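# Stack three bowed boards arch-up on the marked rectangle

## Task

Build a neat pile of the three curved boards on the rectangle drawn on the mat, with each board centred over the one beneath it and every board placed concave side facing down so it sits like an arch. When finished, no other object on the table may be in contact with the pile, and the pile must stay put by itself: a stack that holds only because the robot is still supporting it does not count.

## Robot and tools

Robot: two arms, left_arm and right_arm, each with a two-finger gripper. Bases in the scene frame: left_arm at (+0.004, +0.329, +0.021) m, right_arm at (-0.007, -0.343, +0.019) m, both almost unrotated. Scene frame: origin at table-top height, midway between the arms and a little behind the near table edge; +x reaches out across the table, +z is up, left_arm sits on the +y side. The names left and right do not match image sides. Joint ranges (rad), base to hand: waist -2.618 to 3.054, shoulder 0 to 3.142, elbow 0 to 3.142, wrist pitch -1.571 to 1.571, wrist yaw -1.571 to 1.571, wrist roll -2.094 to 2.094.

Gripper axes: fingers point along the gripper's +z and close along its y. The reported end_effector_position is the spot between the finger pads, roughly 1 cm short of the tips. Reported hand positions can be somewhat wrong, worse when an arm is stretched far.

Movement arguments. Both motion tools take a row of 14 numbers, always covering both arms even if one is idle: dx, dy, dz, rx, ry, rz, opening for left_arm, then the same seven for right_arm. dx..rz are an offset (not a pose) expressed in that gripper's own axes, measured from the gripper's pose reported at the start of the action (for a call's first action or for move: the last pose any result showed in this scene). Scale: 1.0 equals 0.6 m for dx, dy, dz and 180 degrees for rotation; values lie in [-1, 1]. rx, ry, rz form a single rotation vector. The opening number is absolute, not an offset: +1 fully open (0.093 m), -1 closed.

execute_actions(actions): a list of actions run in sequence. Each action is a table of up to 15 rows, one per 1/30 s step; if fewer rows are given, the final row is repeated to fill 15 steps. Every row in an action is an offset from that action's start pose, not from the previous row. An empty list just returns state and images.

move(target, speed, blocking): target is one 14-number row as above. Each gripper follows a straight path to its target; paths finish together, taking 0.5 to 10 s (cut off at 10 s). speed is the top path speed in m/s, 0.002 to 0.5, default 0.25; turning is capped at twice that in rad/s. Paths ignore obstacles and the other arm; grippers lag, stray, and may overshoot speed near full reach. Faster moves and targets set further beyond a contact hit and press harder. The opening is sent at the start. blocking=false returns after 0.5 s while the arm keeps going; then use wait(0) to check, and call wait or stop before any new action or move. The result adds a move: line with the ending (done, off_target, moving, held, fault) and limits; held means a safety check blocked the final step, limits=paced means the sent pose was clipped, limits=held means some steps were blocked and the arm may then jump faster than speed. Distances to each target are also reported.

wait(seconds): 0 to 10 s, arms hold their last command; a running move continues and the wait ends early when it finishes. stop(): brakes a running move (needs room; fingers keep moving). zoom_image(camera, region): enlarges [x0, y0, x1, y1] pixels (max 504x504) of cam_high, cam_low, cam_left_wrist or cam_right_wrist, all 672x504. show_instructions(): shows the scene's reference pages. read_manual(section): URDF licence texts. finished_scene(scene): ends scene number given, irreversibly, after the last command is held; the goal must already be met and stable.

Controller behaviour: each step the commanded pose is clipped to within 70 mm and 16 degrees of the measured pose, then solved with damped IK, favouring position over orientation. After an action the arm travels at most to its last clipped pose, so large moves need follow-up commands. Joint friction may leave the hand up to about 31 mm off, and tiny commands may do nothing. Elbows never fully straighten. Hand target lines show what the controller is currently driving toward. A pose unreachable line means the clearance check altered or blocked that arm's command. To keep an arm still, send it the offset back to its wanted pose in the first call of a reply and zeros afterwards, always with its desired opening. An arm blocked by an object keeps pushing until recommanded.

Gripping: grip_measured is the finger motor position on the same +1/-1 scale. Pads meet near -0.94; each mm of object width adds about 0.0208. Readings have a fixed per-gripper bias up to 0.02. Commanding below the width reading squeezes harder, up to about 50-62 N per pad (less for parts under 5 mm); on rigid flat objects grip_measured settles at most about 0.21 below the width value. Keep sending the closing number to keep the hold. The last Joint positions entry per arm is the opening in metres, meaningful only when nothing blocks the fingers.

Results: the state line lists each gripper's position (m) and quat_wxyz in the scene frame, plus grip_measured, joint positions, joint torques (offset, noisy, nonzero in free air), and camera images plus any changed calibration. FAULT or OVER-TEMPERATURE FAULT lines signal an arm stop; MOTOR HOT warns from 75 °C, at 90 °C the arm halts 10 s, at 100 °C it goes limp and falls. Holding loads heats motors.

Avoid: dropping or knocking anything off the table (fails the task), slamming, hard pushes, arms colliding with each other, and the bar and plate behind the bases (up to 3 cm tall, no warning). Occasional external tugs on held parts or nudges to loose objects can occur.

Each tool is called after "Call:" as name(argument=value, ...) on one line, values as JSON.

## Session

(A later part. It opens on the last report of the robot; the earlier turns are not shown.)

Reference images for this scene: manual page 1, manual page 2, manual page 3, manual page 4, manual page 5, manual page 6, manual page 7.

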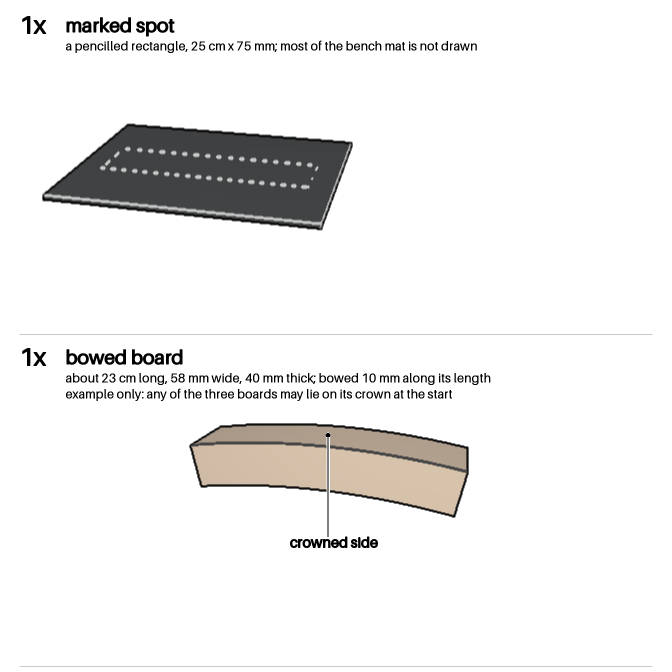

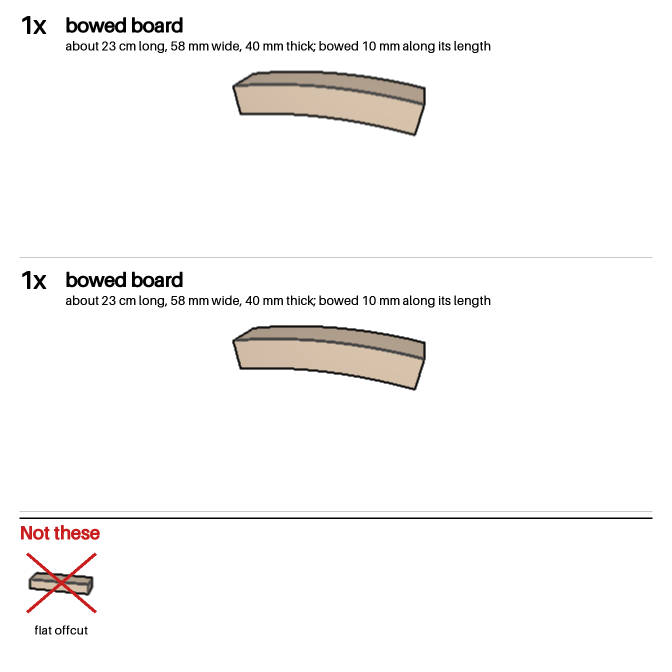

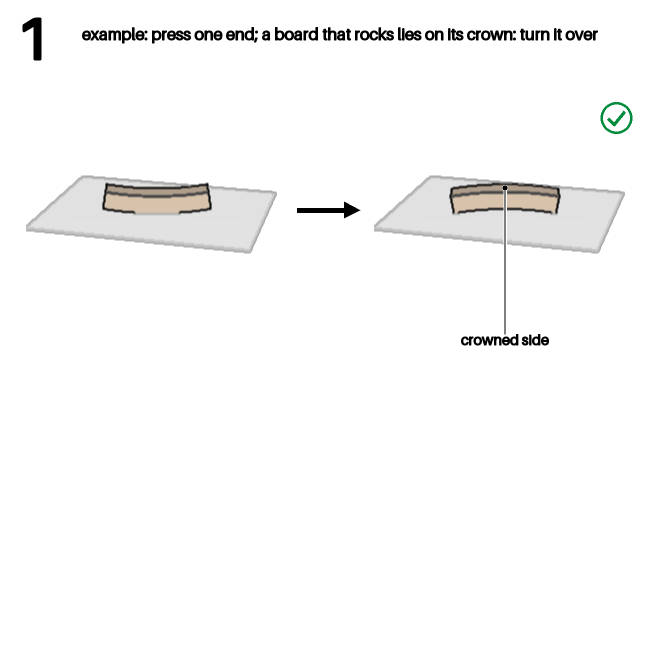

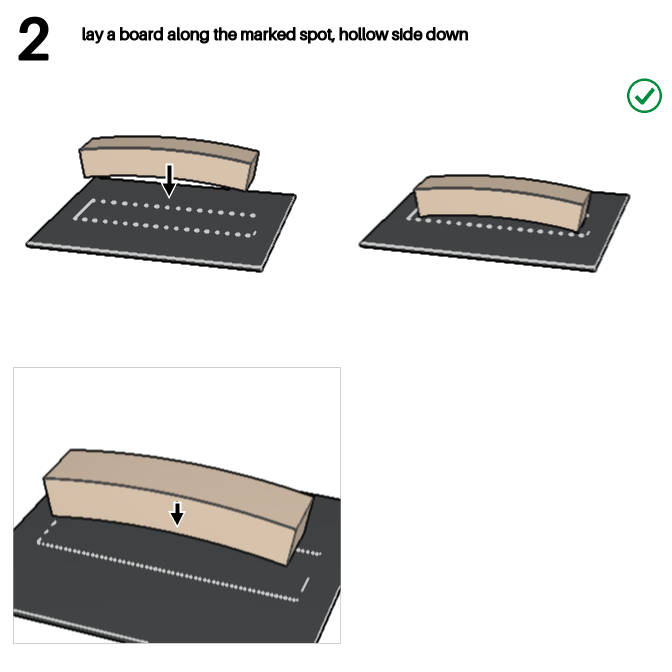

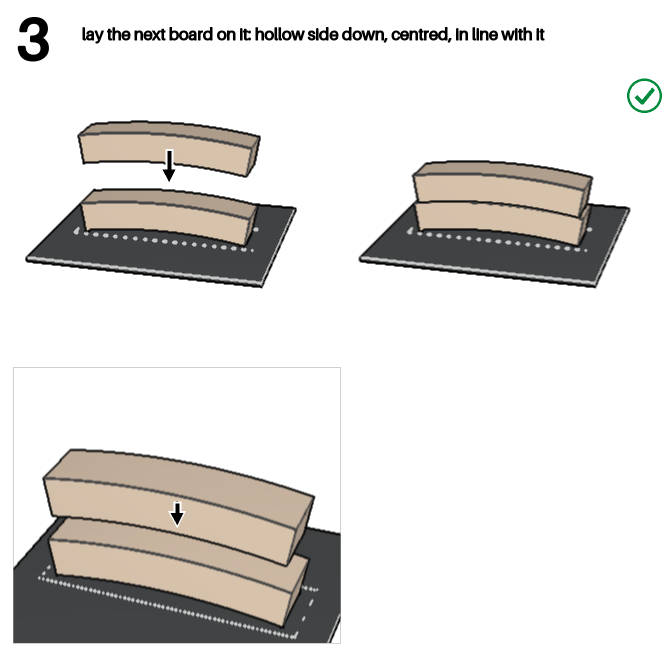

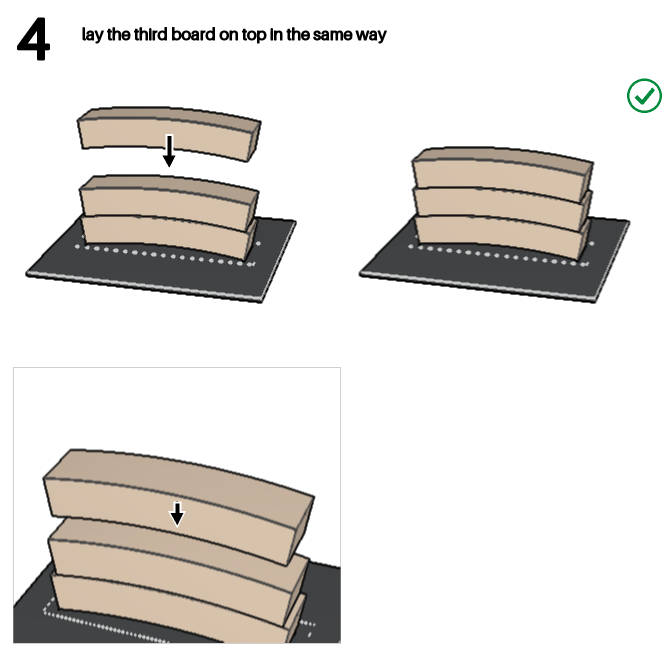

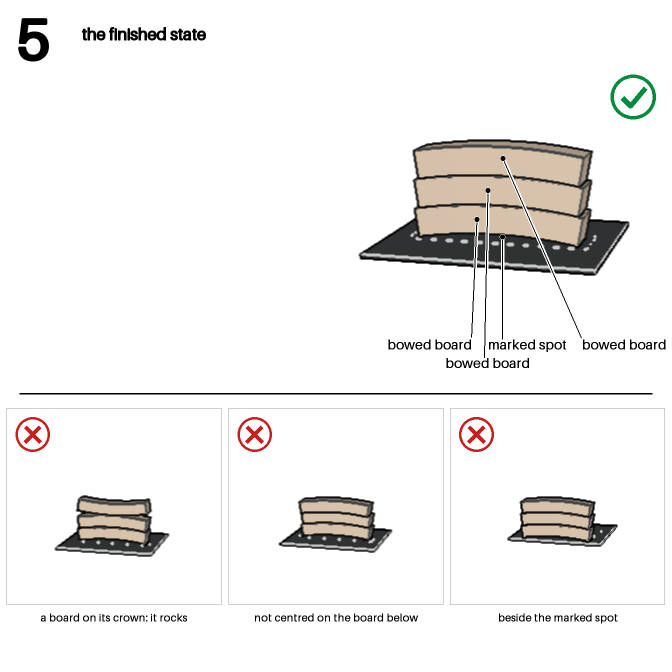

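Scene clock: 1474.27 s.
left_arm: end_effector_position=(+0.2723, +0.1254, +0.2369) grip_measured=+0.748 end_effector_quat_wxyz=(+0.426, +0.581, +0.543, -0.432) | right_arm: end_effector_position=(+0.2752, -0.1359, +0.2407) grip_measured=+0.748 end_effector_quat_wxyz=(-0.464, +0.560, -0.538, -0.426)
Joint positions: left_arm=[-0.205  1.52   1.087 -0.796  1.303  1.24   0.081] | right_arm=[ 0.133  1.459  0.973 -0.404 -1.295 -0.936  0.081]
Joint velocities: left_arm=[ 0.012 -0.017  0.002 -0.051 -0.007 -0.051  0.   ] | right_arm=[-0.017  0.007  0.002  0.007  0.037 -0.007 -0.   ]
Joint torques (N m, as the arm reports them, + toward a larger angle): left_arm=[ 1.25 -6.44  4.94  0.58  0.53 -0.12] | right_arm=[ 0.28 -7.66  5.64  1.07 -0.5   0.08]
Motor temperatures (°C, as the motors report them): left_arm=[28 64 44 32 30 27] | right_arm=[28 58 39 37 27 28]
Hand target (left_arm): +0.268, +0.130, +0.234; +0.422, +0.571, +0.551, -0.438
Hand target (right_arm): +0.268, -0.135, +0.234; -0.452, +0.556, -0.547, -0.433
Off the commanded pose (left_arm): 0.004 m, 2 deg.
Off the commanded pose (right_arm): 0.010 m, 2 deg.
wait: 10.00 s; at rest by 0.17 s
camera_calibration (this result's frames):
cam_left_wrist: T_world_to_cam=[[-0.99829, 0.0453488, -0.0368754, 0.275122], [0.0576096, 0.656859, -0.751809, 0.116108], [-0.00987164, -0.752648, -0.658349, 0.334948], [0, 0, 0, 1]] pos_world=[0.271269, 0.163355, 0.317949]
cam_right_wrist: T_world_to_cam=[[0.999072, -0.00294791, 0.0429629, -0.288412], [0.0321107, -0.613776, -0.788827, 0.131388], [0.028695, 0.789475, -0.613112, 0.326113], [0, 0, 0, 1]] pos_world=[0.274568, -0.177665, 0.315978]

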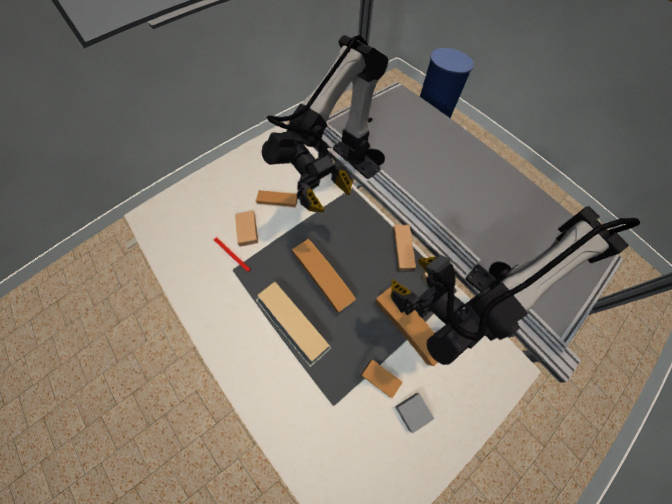

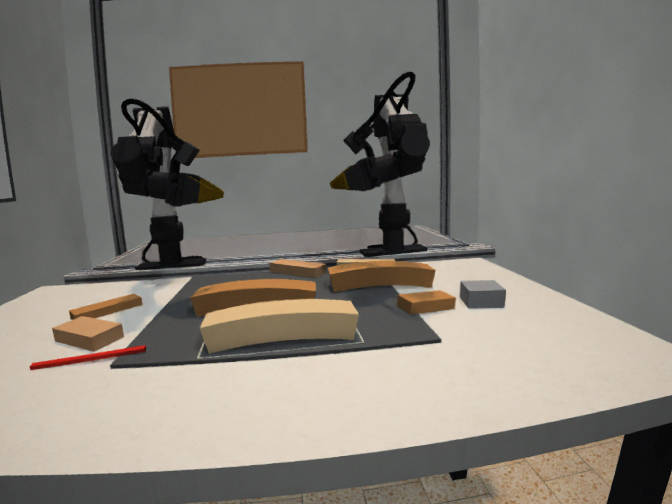

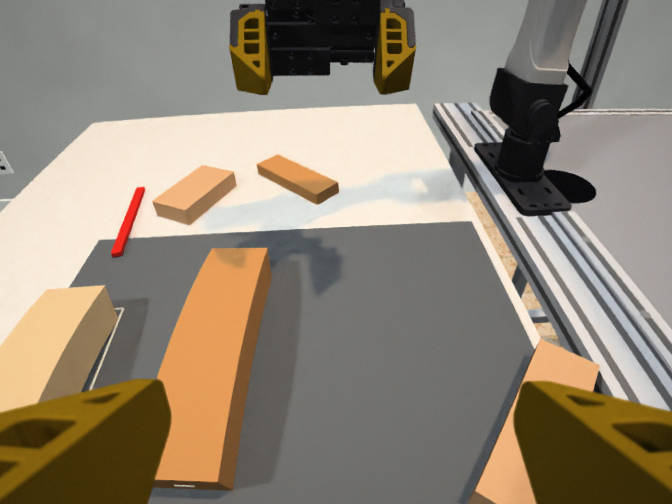

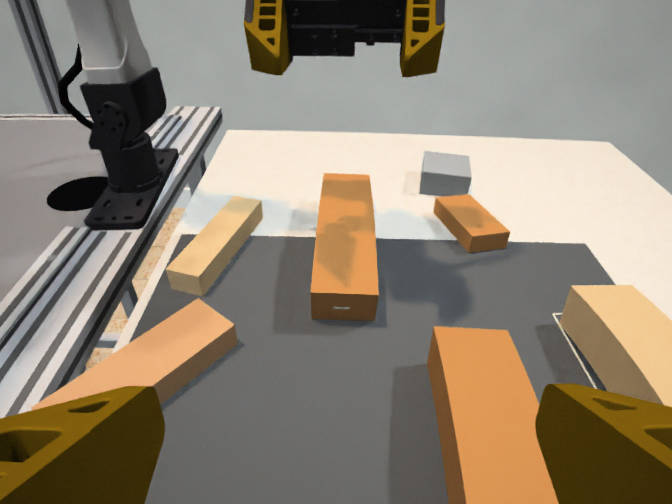

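Call:
move(target=[0.218,0.419,0.125,-0.014,0,-0.012,0.75,0.185,-0.428,0.143,0,0,0.014,0.75], speed=0.15)

Scene clock: 1480.53 s.
left_arm: end_effector_position=(+0.5253, +0.0804, +0.0946) grip_measured=+0.748 end_effector_quat_wxyz=(+0.432, +0.556, +0.567, -0.428) | right_arm: end_effector_position=(+0.5414, -0.0837, +0.1501) grip_measured=+0.748 end_effector_quat_wxyz=(-0.473, +0.551, -0.540, -0.426)
Joint positions: left_arm=[-0.231  2.588  2.045 -0.437  1.268  0.947  0.081] | right_arm=[ 0.152  2.599  2.218 -0.371 -1.282 -0.795  0.081]
Joint velocities: left_arm=[ 0.007  0.007 -0.012 -0.022 -0.037  0.051 -0.001] | right_arm=[ 0.002 -0.012  0.002 -0.081 -0.066 -0.007  0.   ]
Joint torques (N m, as the arm reports them, + toward a larger angle): left_arm=[ -0.8  -13.26   8.42   0.89   0.4   -0.11] | right_arm=[  0.57 -14.6    8.37   1.05  -0.46  -0.02]
Motor temperatures (°C, as the motors report them): left_arm=[28 64 44 32 30 27] | right_arm=[28 58 39 37 27 28]
Hand target (left_arm): +0.526, +0.075, +0.099; +0.432, +0.560, +0.563, -0.427
Hand target (right_arm): +0.539, -0.078, +0.130; -0.455, +0.548, -0.550, -0.436
Off the commanded pose (left_arm): 0.006 m, 1 deg.
Off the commanded pose (right_arm): 0.021 m, 3 deg.
move: off_target (right_arm)
camera_calibration (this result's frames):
cam_left_wrist: T_world_to_cam=[[-0.999835, -0.0173091, -0.0054654, 0.527317], [-0.00725957, 0.65729, -0.753603, 0.0582964], [0.0166366, -0.753439, -0.657307, 0.195971], [0, 0, 0, 1]] pos_world=[0.524393, 0.118462, 0.175627]
cam_right_wrist: T_world_to_cam=[[0.998845, -0.0226738, 0.0423514, -0.551749], [0.0202485, -0.60075, -0.799181, 0.0924631], [0.043563, 0.799115, -0.599597, 0.212382], [0, 0, 0, 1]] pos_world=[0.539988, -0.126681, 0.224606]

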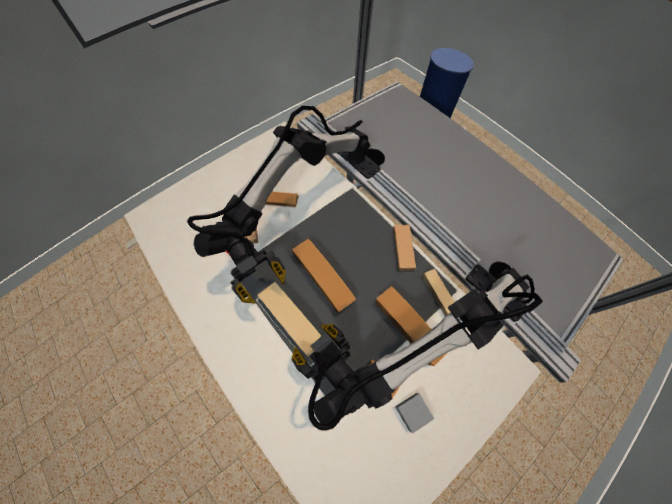

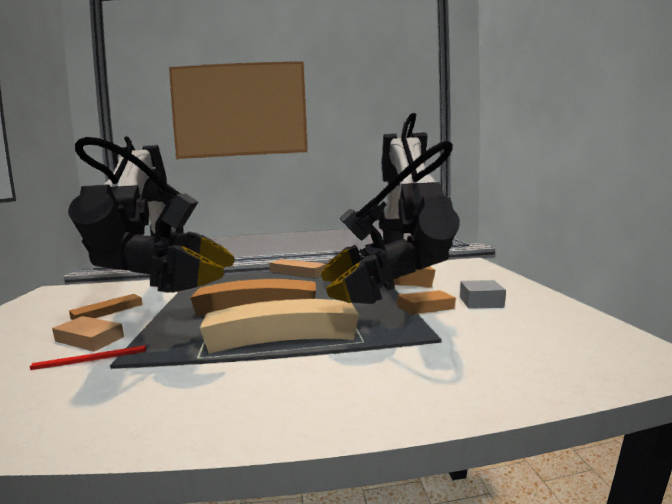

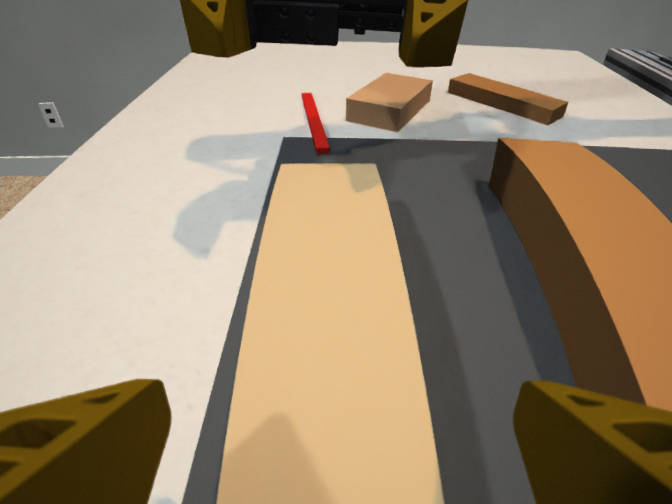

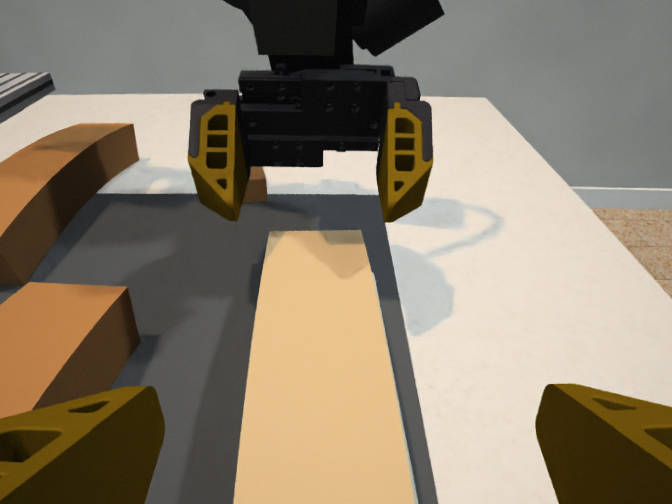

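Call:
move(target=[0.09,0.006,0.026,0.005,0,0,0.75,0.15,0.012,0.04,-0.007,0,0.014,0.75], speed=0.05)

Scene clock: 1484.70 s.
left_arm: end_effector_position=(+0.5198, +0.0824, +0.0281) grip_measured=+0.748 end_effector_quat_wxyz=(+0.407, +0.548, +0.582, -0.442) | right_arm: end_effector_position=(+0.5477, -0.0822, +0.0785) grip_measured=+0.748 end_effector_quat_wxyz=(-0.473, +0.551, -0.540, -0.427)
Joint positions: left_arm=[-0.231  2.717  2.045 -0.405  1.268  0.979  0.081] | right_arm=[ 0.152  2.73   2.181 -0.202 -1.283 -0.793  0.081]
Joint velocities: left_arm=[ 0.002  0.002  0.002 -0.066  0.081  0.022  0.001] | right_arm=[ 0.012  0.002 -0.007  0.051  0.051 -0.007 -0.   ]
Joint torques (N m, as the arm reports them, + toward a larger angle): left_arm=[ -0.1  -13.32   8.42   1.12   0.54  -0.04] | right_arm=[  0.34 -15.73   6.08   1.37  -0.66   0.1 ]
Motor temperatures (°C, as the motors report them): left_arm=[28 67 44 32 30 27] | right_arm=[28 60 39 37 27 28]
Hand target (left_arm): +0.528, +0.080, +0.039; +0.427, +0.560, +0.563, -0.432
Hand target (right_arm): +0.540, -0.078, +0.057; -0.457, +0.545, -0.547, -0.442
Off the commanded pose (left_arm): 0.014 m, 4 deg.
Off the commanded pose (right_arm): 0.023 m, 3 deg.
move: off_target (left_arm, right_arm)
camera_calibration (this result's frames):
cam_left_wrist: T_world_to_cam=[[-0.998243, -0.0104741, 0.058322, 0.518347], [-0.050343, 0.669039, -0.741521, 0.0279203], [-0.0312529, -0.743154, -0.66839, 0.178116], [0, 0, 0, 1]] pos_world=[0.524409, 0.119117, 0.109523]
cam_right_wrist: T_world_to_cam=[[0.998883, -0.022595, 0.0415036, -0.554874], [0.0196549, -0.600054, -0.799718, 0.0364733], [0.0429741, 0.79964, -0.59894, 0.168287], [0, 0, 0, 1]] pos_world=[0.546305, -0.125221, 0.152992]

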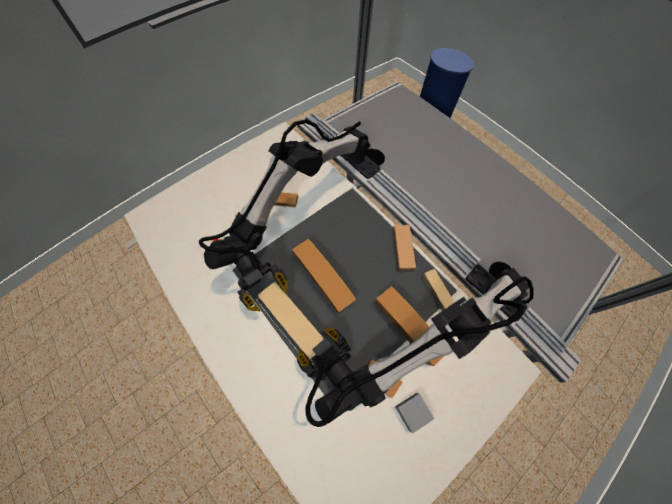

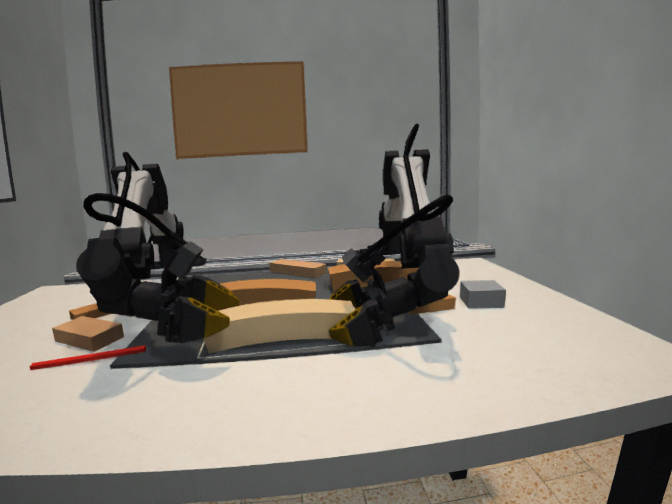

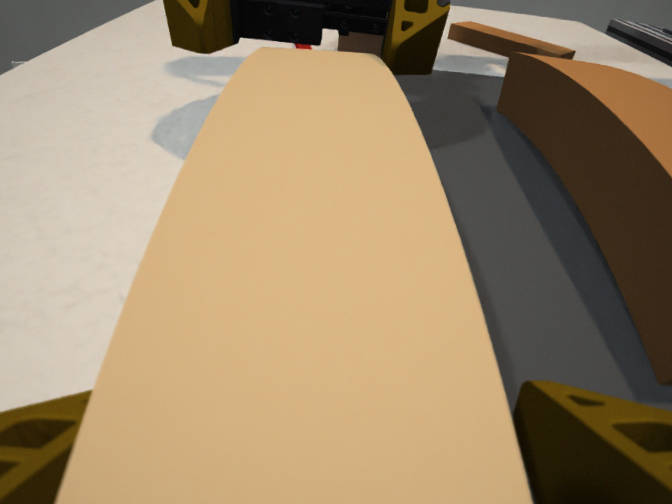

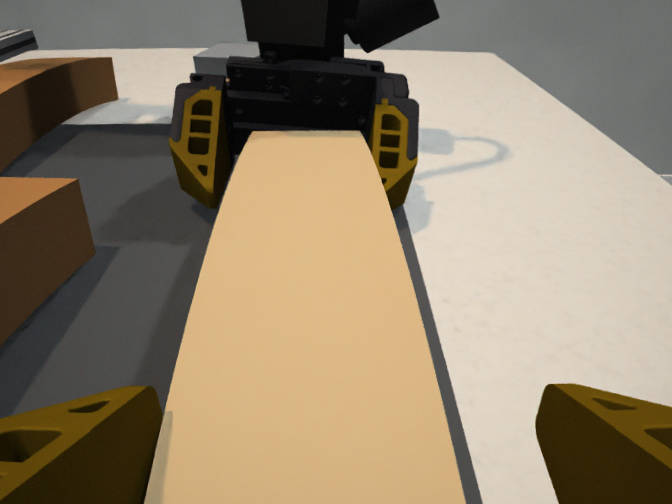

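Call:
move(target=[-0.03,0.022,-0.005,0,0,0.02,0.75,0.045,0.022,0.012,-0.007,0,0.014,0.75], speed=0.03)

Scene clock: 1487.87 s.
left_arm: end_effector_position=(+0.5321, +0.0802, +0.0425) grip_measured=+0.748 end_effector_quat_wxyz=(+0.420, +0.564, +0.566, -0.431) | right_arm: end_effector_position=(+0.5440, -0.0826, +0.0699) grip_measured=+0.748 end_effector_quat_wxyz=(-0.471, +0.550, -0.540, -0.430)
Joint positions: left_arm=[-0.231  2.748  2.168 -0.492  1.268  1.031  0.081] | right_arm=[ 0.152  2.73   2.146 -0.172 -1.286 -0.792  0.081]
Joint velocities: left_arm=[-0.002 -0.002  0.027 -0.051 -0.007 -0.081  0.   ] | right_arm=[ 0.002 -0.007  0.002  0.051  0.007 -0.007 -0.001]
Joint torques (N m, as the arm reports them, + toward a larger angle): left_arm=[  0.22 -13.44   8.11   0.71   0.45  -0.03] | right_arm=[  0.23 -15.83   5.7    1.38  -0.66  -0.02]
Motor temperatures (°C, as the motors report them): left_arm=[28 68 45 32 29 27] | right_arm=[28 61 39 37 27 28]
Hand target (left_arm): +0.534, +0.080, +0.045; +0.422, +0.565, +0.564, -0.429
Hand target (right_arm): +0.536, -0.080, +0.050; -0.457, +0.544, -0.547, -0.443
Off the commanded pose (left_arm): 0.003 m, 0 deg.
Off the commanded pose (right_arm): 0.022 m, 2 deg.
move: off_target (right_arm)
camera_calibration (this result's frames):
cam_left_wrist: T_world_to_cam=[[-0.999985, 0.00386011, 0.00397239, 0.53184], [-0.000374422, 0.668421, -0.743783, 0.0142707], [-0.00552631, -0.743773, -0.668409, 0.172859], [0, 0, 0, 1]] pos_world=[0.532792, 0.116976, 0.124042]
cam_right_wrist: T_world_to_cam=[[0.999183, -0.0206051, 0.034753, -0.5504], [0.0154902, -0.599069, -0.800548, 0.0318002], [0.0373148, 0.800432, -0.598261, 0.16674], [0, 0, 0, 1]] pos_world=[0.543236, -0.125754, 0.144339]

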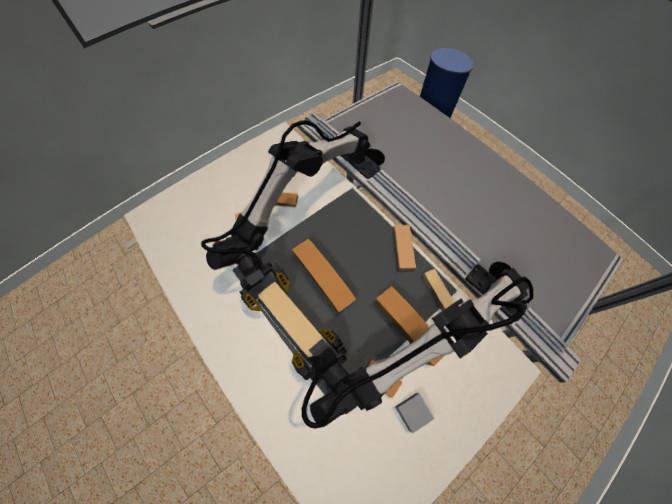

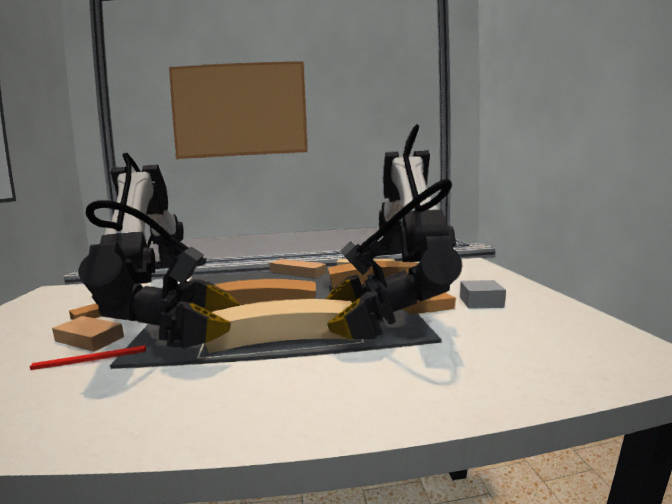

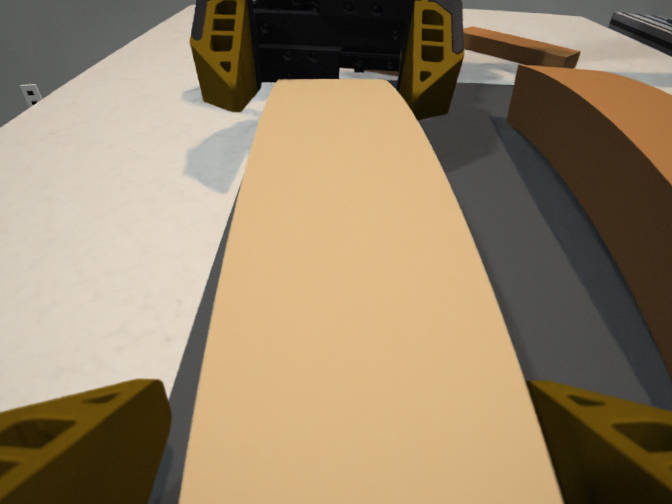

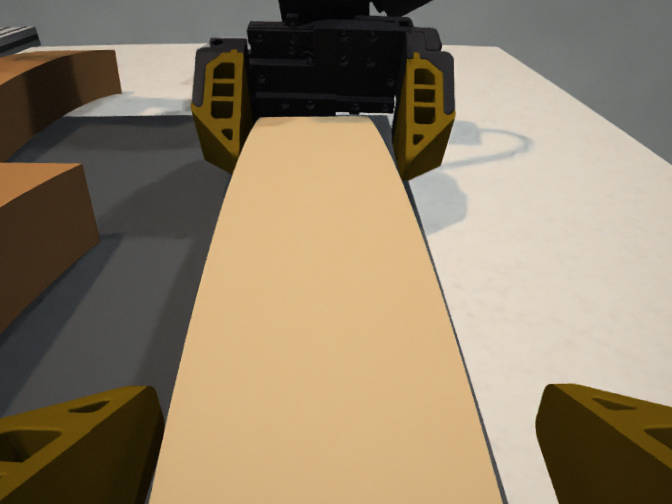

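Call:
move(target=[0.012,-0.014,0.003,0,0,0,0.75,0.03,0.022,0.008,-0.007,0,0.012,0.75], speed=0.02)

Scene clock: 1491.30 s.
left_arm: end_effector_position=(+0.5228, +0.0819, +0.0276) grip_measured=+0.748 end_effector_quat_wxyz=(+0.411, +0.559, +0.573, -0.437) | right_arm: end_effector_position=(+0.5387, -0.0833, +0.0605) grip_measured=+0.748 end_effector_quat_wxyz=(-0.463, +0.546, -0.545, -0.436)
Joint positions: left_arm=[-0.231  2.743  2.103 -0.463  1.268  1.035  0.081] | right_arm=[ 0.152  2.73   2.112 -0.162 -1.289 -0.792  0.081]
Joint velocities: left_arm=[-0.022  0.007 -0.012  0.022  0.066  0.007 -0.001] | right_arm=[ 0.007 -0.002  0.002 -0.022 -0.037  0.007 -0.   ]
Joint torques (N m, as the arm reports them, + toward a larger angle): left_arm=[ -0.33 -15.63   4.46   0.99   0.44  -0.1 ] | right_arm=[  0.15 -17.16   5.57   1.32  -0.65  -0.04]
Motor temperatures (°C, as the motors report them): left_arm=[28 71 45 32 29 27] | right_arm=[28 63 39 37 27 28]
Hand target (left_arm): +0.523, +0.080, +0.035; +0.419, +0.564, +0.566, -0.431
Hand target (right_arm): +0.532, -0.081, +0.051; -0.456, +0.545, -0.546, -0.444
Off the commanded pose (left_arm): 0.008 m, 2 deg.
Off the commanded pose (right_arm): 0.012 m, 1 deg.
move: off_target (right_arm)
camera_calibration (this result's frames):
cam_left_wrist: T_world_to_cam=[[-0.999503, 0.00445064, 0.0312113, 0.521541], [-0.0201199, 0.672131, -0.740159, 0.0119312], [-0.0242723, -0.740419, -0.671707, 0.173744], [0, 0, 0, 1]] pos_world=[0.525739, 0.118303, 0.109258]
cam_right_wrist: T_world_to_cam=[[0.999775, -0.0176326, 0.0118006, -0.543451], [-0.00114374, -0.600166, -0.799875, 0.0327501], [0.0211862, 0.799681, -0.600051, 0.170589], [0, 0, 0, 1]] pos_world=[0.539752, -0.126344, 0.134971]

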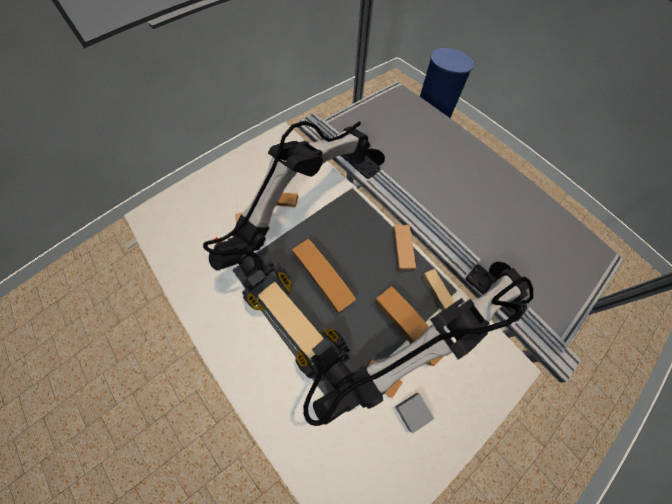

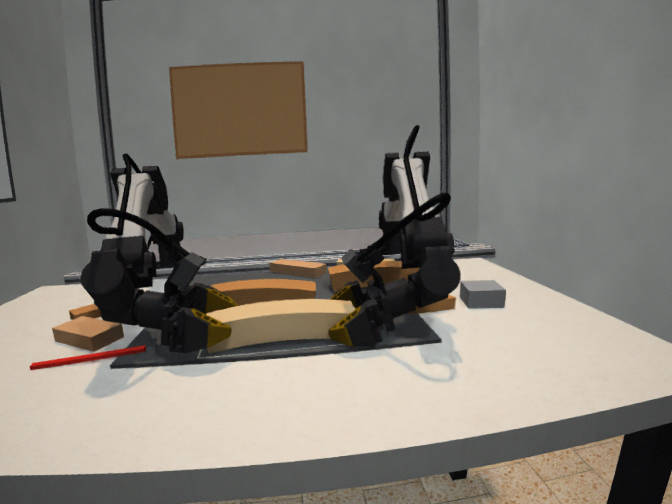

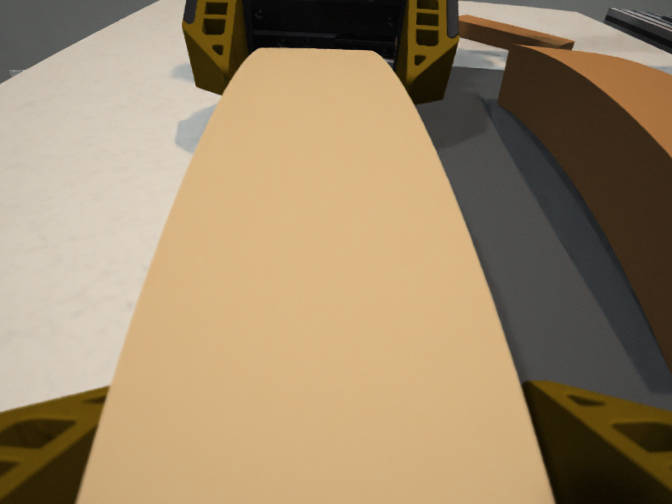

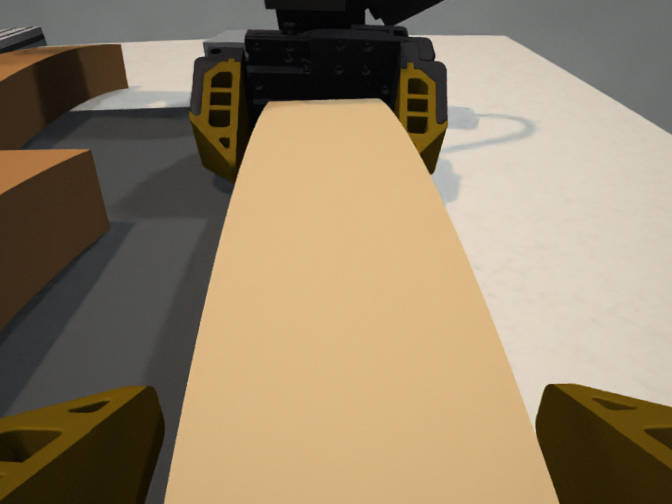

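Right is centred. Nudge the left.

Call:
move(target=[-0.022,0.013,-0.005,0,0,0.01,0.75,0,0,0,0,0,0,0.75], speed=0.015)

Scene clock: 1493.63 s.
left_arm: end_effector_position=(+0.5292, +0.0806, +0.0410) grip_measured=+0.748 end_effector_quat_wxyz=(+0.418, +0.567, +0.564, -0.430) | right_arm: end_effector_position=(+0.5388, -0.0833, +0.0605) grip_measured=+0.748 end_effector_quat_wxyz=(-0.464, +0.546, -0.545, -0.436)
Joint positions: left_arm=[-0.231  2.746  2.164 -0.512  1.268  1.057  0.081] | right_arm=[ 0.152  2.73   2.112 -0.161 -1.289 -0.792  0.081]
Joint velocities: left_arm=[-0.002  0.032  0.032 -0.095  0.022 -0.007 -0.001] | right_arm=[-0.022  0.012 -0.017  0.007  0.007  0.007 -0.   ]
Joint torques (N m, as the arm reports them, + toward a larger angle): left_arm=[  0.   -13.03   8.11   0.73   0.45  -0.08] | right_arm=[ -0.07 -17.67   7.47   1.32  -0.62   0.01]
Motor temperatures (°C, as the motors report them): left_arm=[28 72 45 32 29 27] | right_arm=[28 64 39 37 28 28]
Hand target (left_arm): +0.531, +0.081, +0.041; +0.418, +0.567, +0.564, -0.430
Hand target (right_arm): +0.539, -0.083, +0.060; -0.463, +0.546, -0.545, -0.436
Off the commanded pose (left_arm): 0.002 m, 0 deg.
Off the commanded pose (right_arm): 0.000 m, 0 deg.
move: done
camera_calibration (this result's frames):
cam_left_wrist: T_world_to_cam=[[-0.999941, 0.0106954, 0.00167012, 0.528481], [0.00593709, 0.670869, -0.741552, 0.00918783], [-0.00905165, -0.741499, -0.670893, 0.17398], [0, 0, 0, 1]] pos_world=[0.529971, 0.11719, 0.122653]
cam_right_wrist: T_world_to_cam=[[0.999766, -0.0176384, 0.0125497, -0.543556], [-0.00054504, -0.600061, -0.799954, 0.0325001], [0.0216405, 0.79976, -0.59993, 0.170373], [0, 0, 0, 1]] pos_world=[0.53976, -0.126343, 0.135032]

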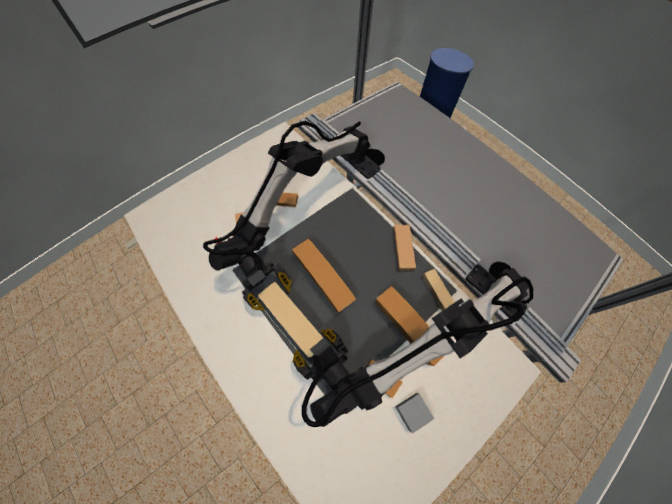

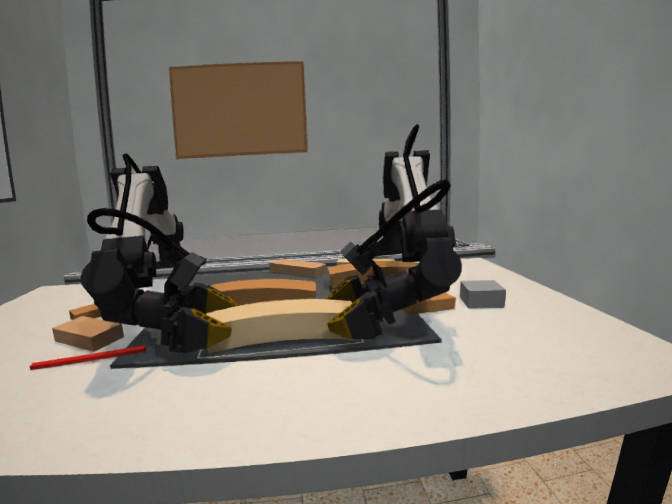

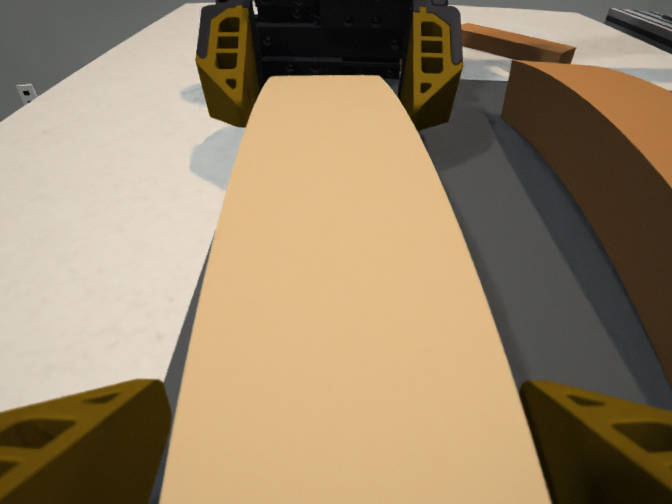

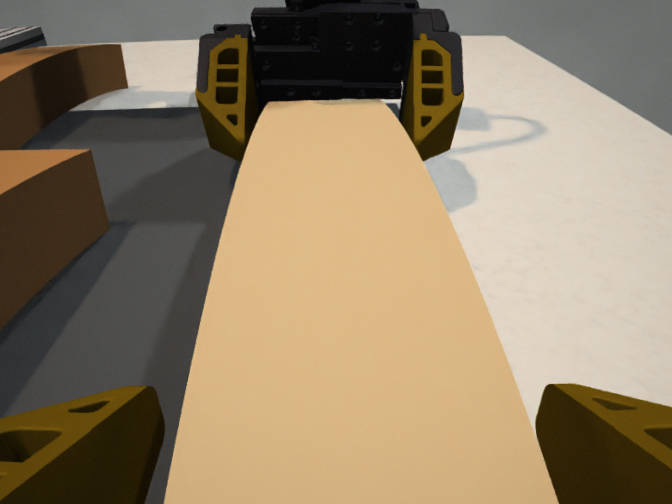

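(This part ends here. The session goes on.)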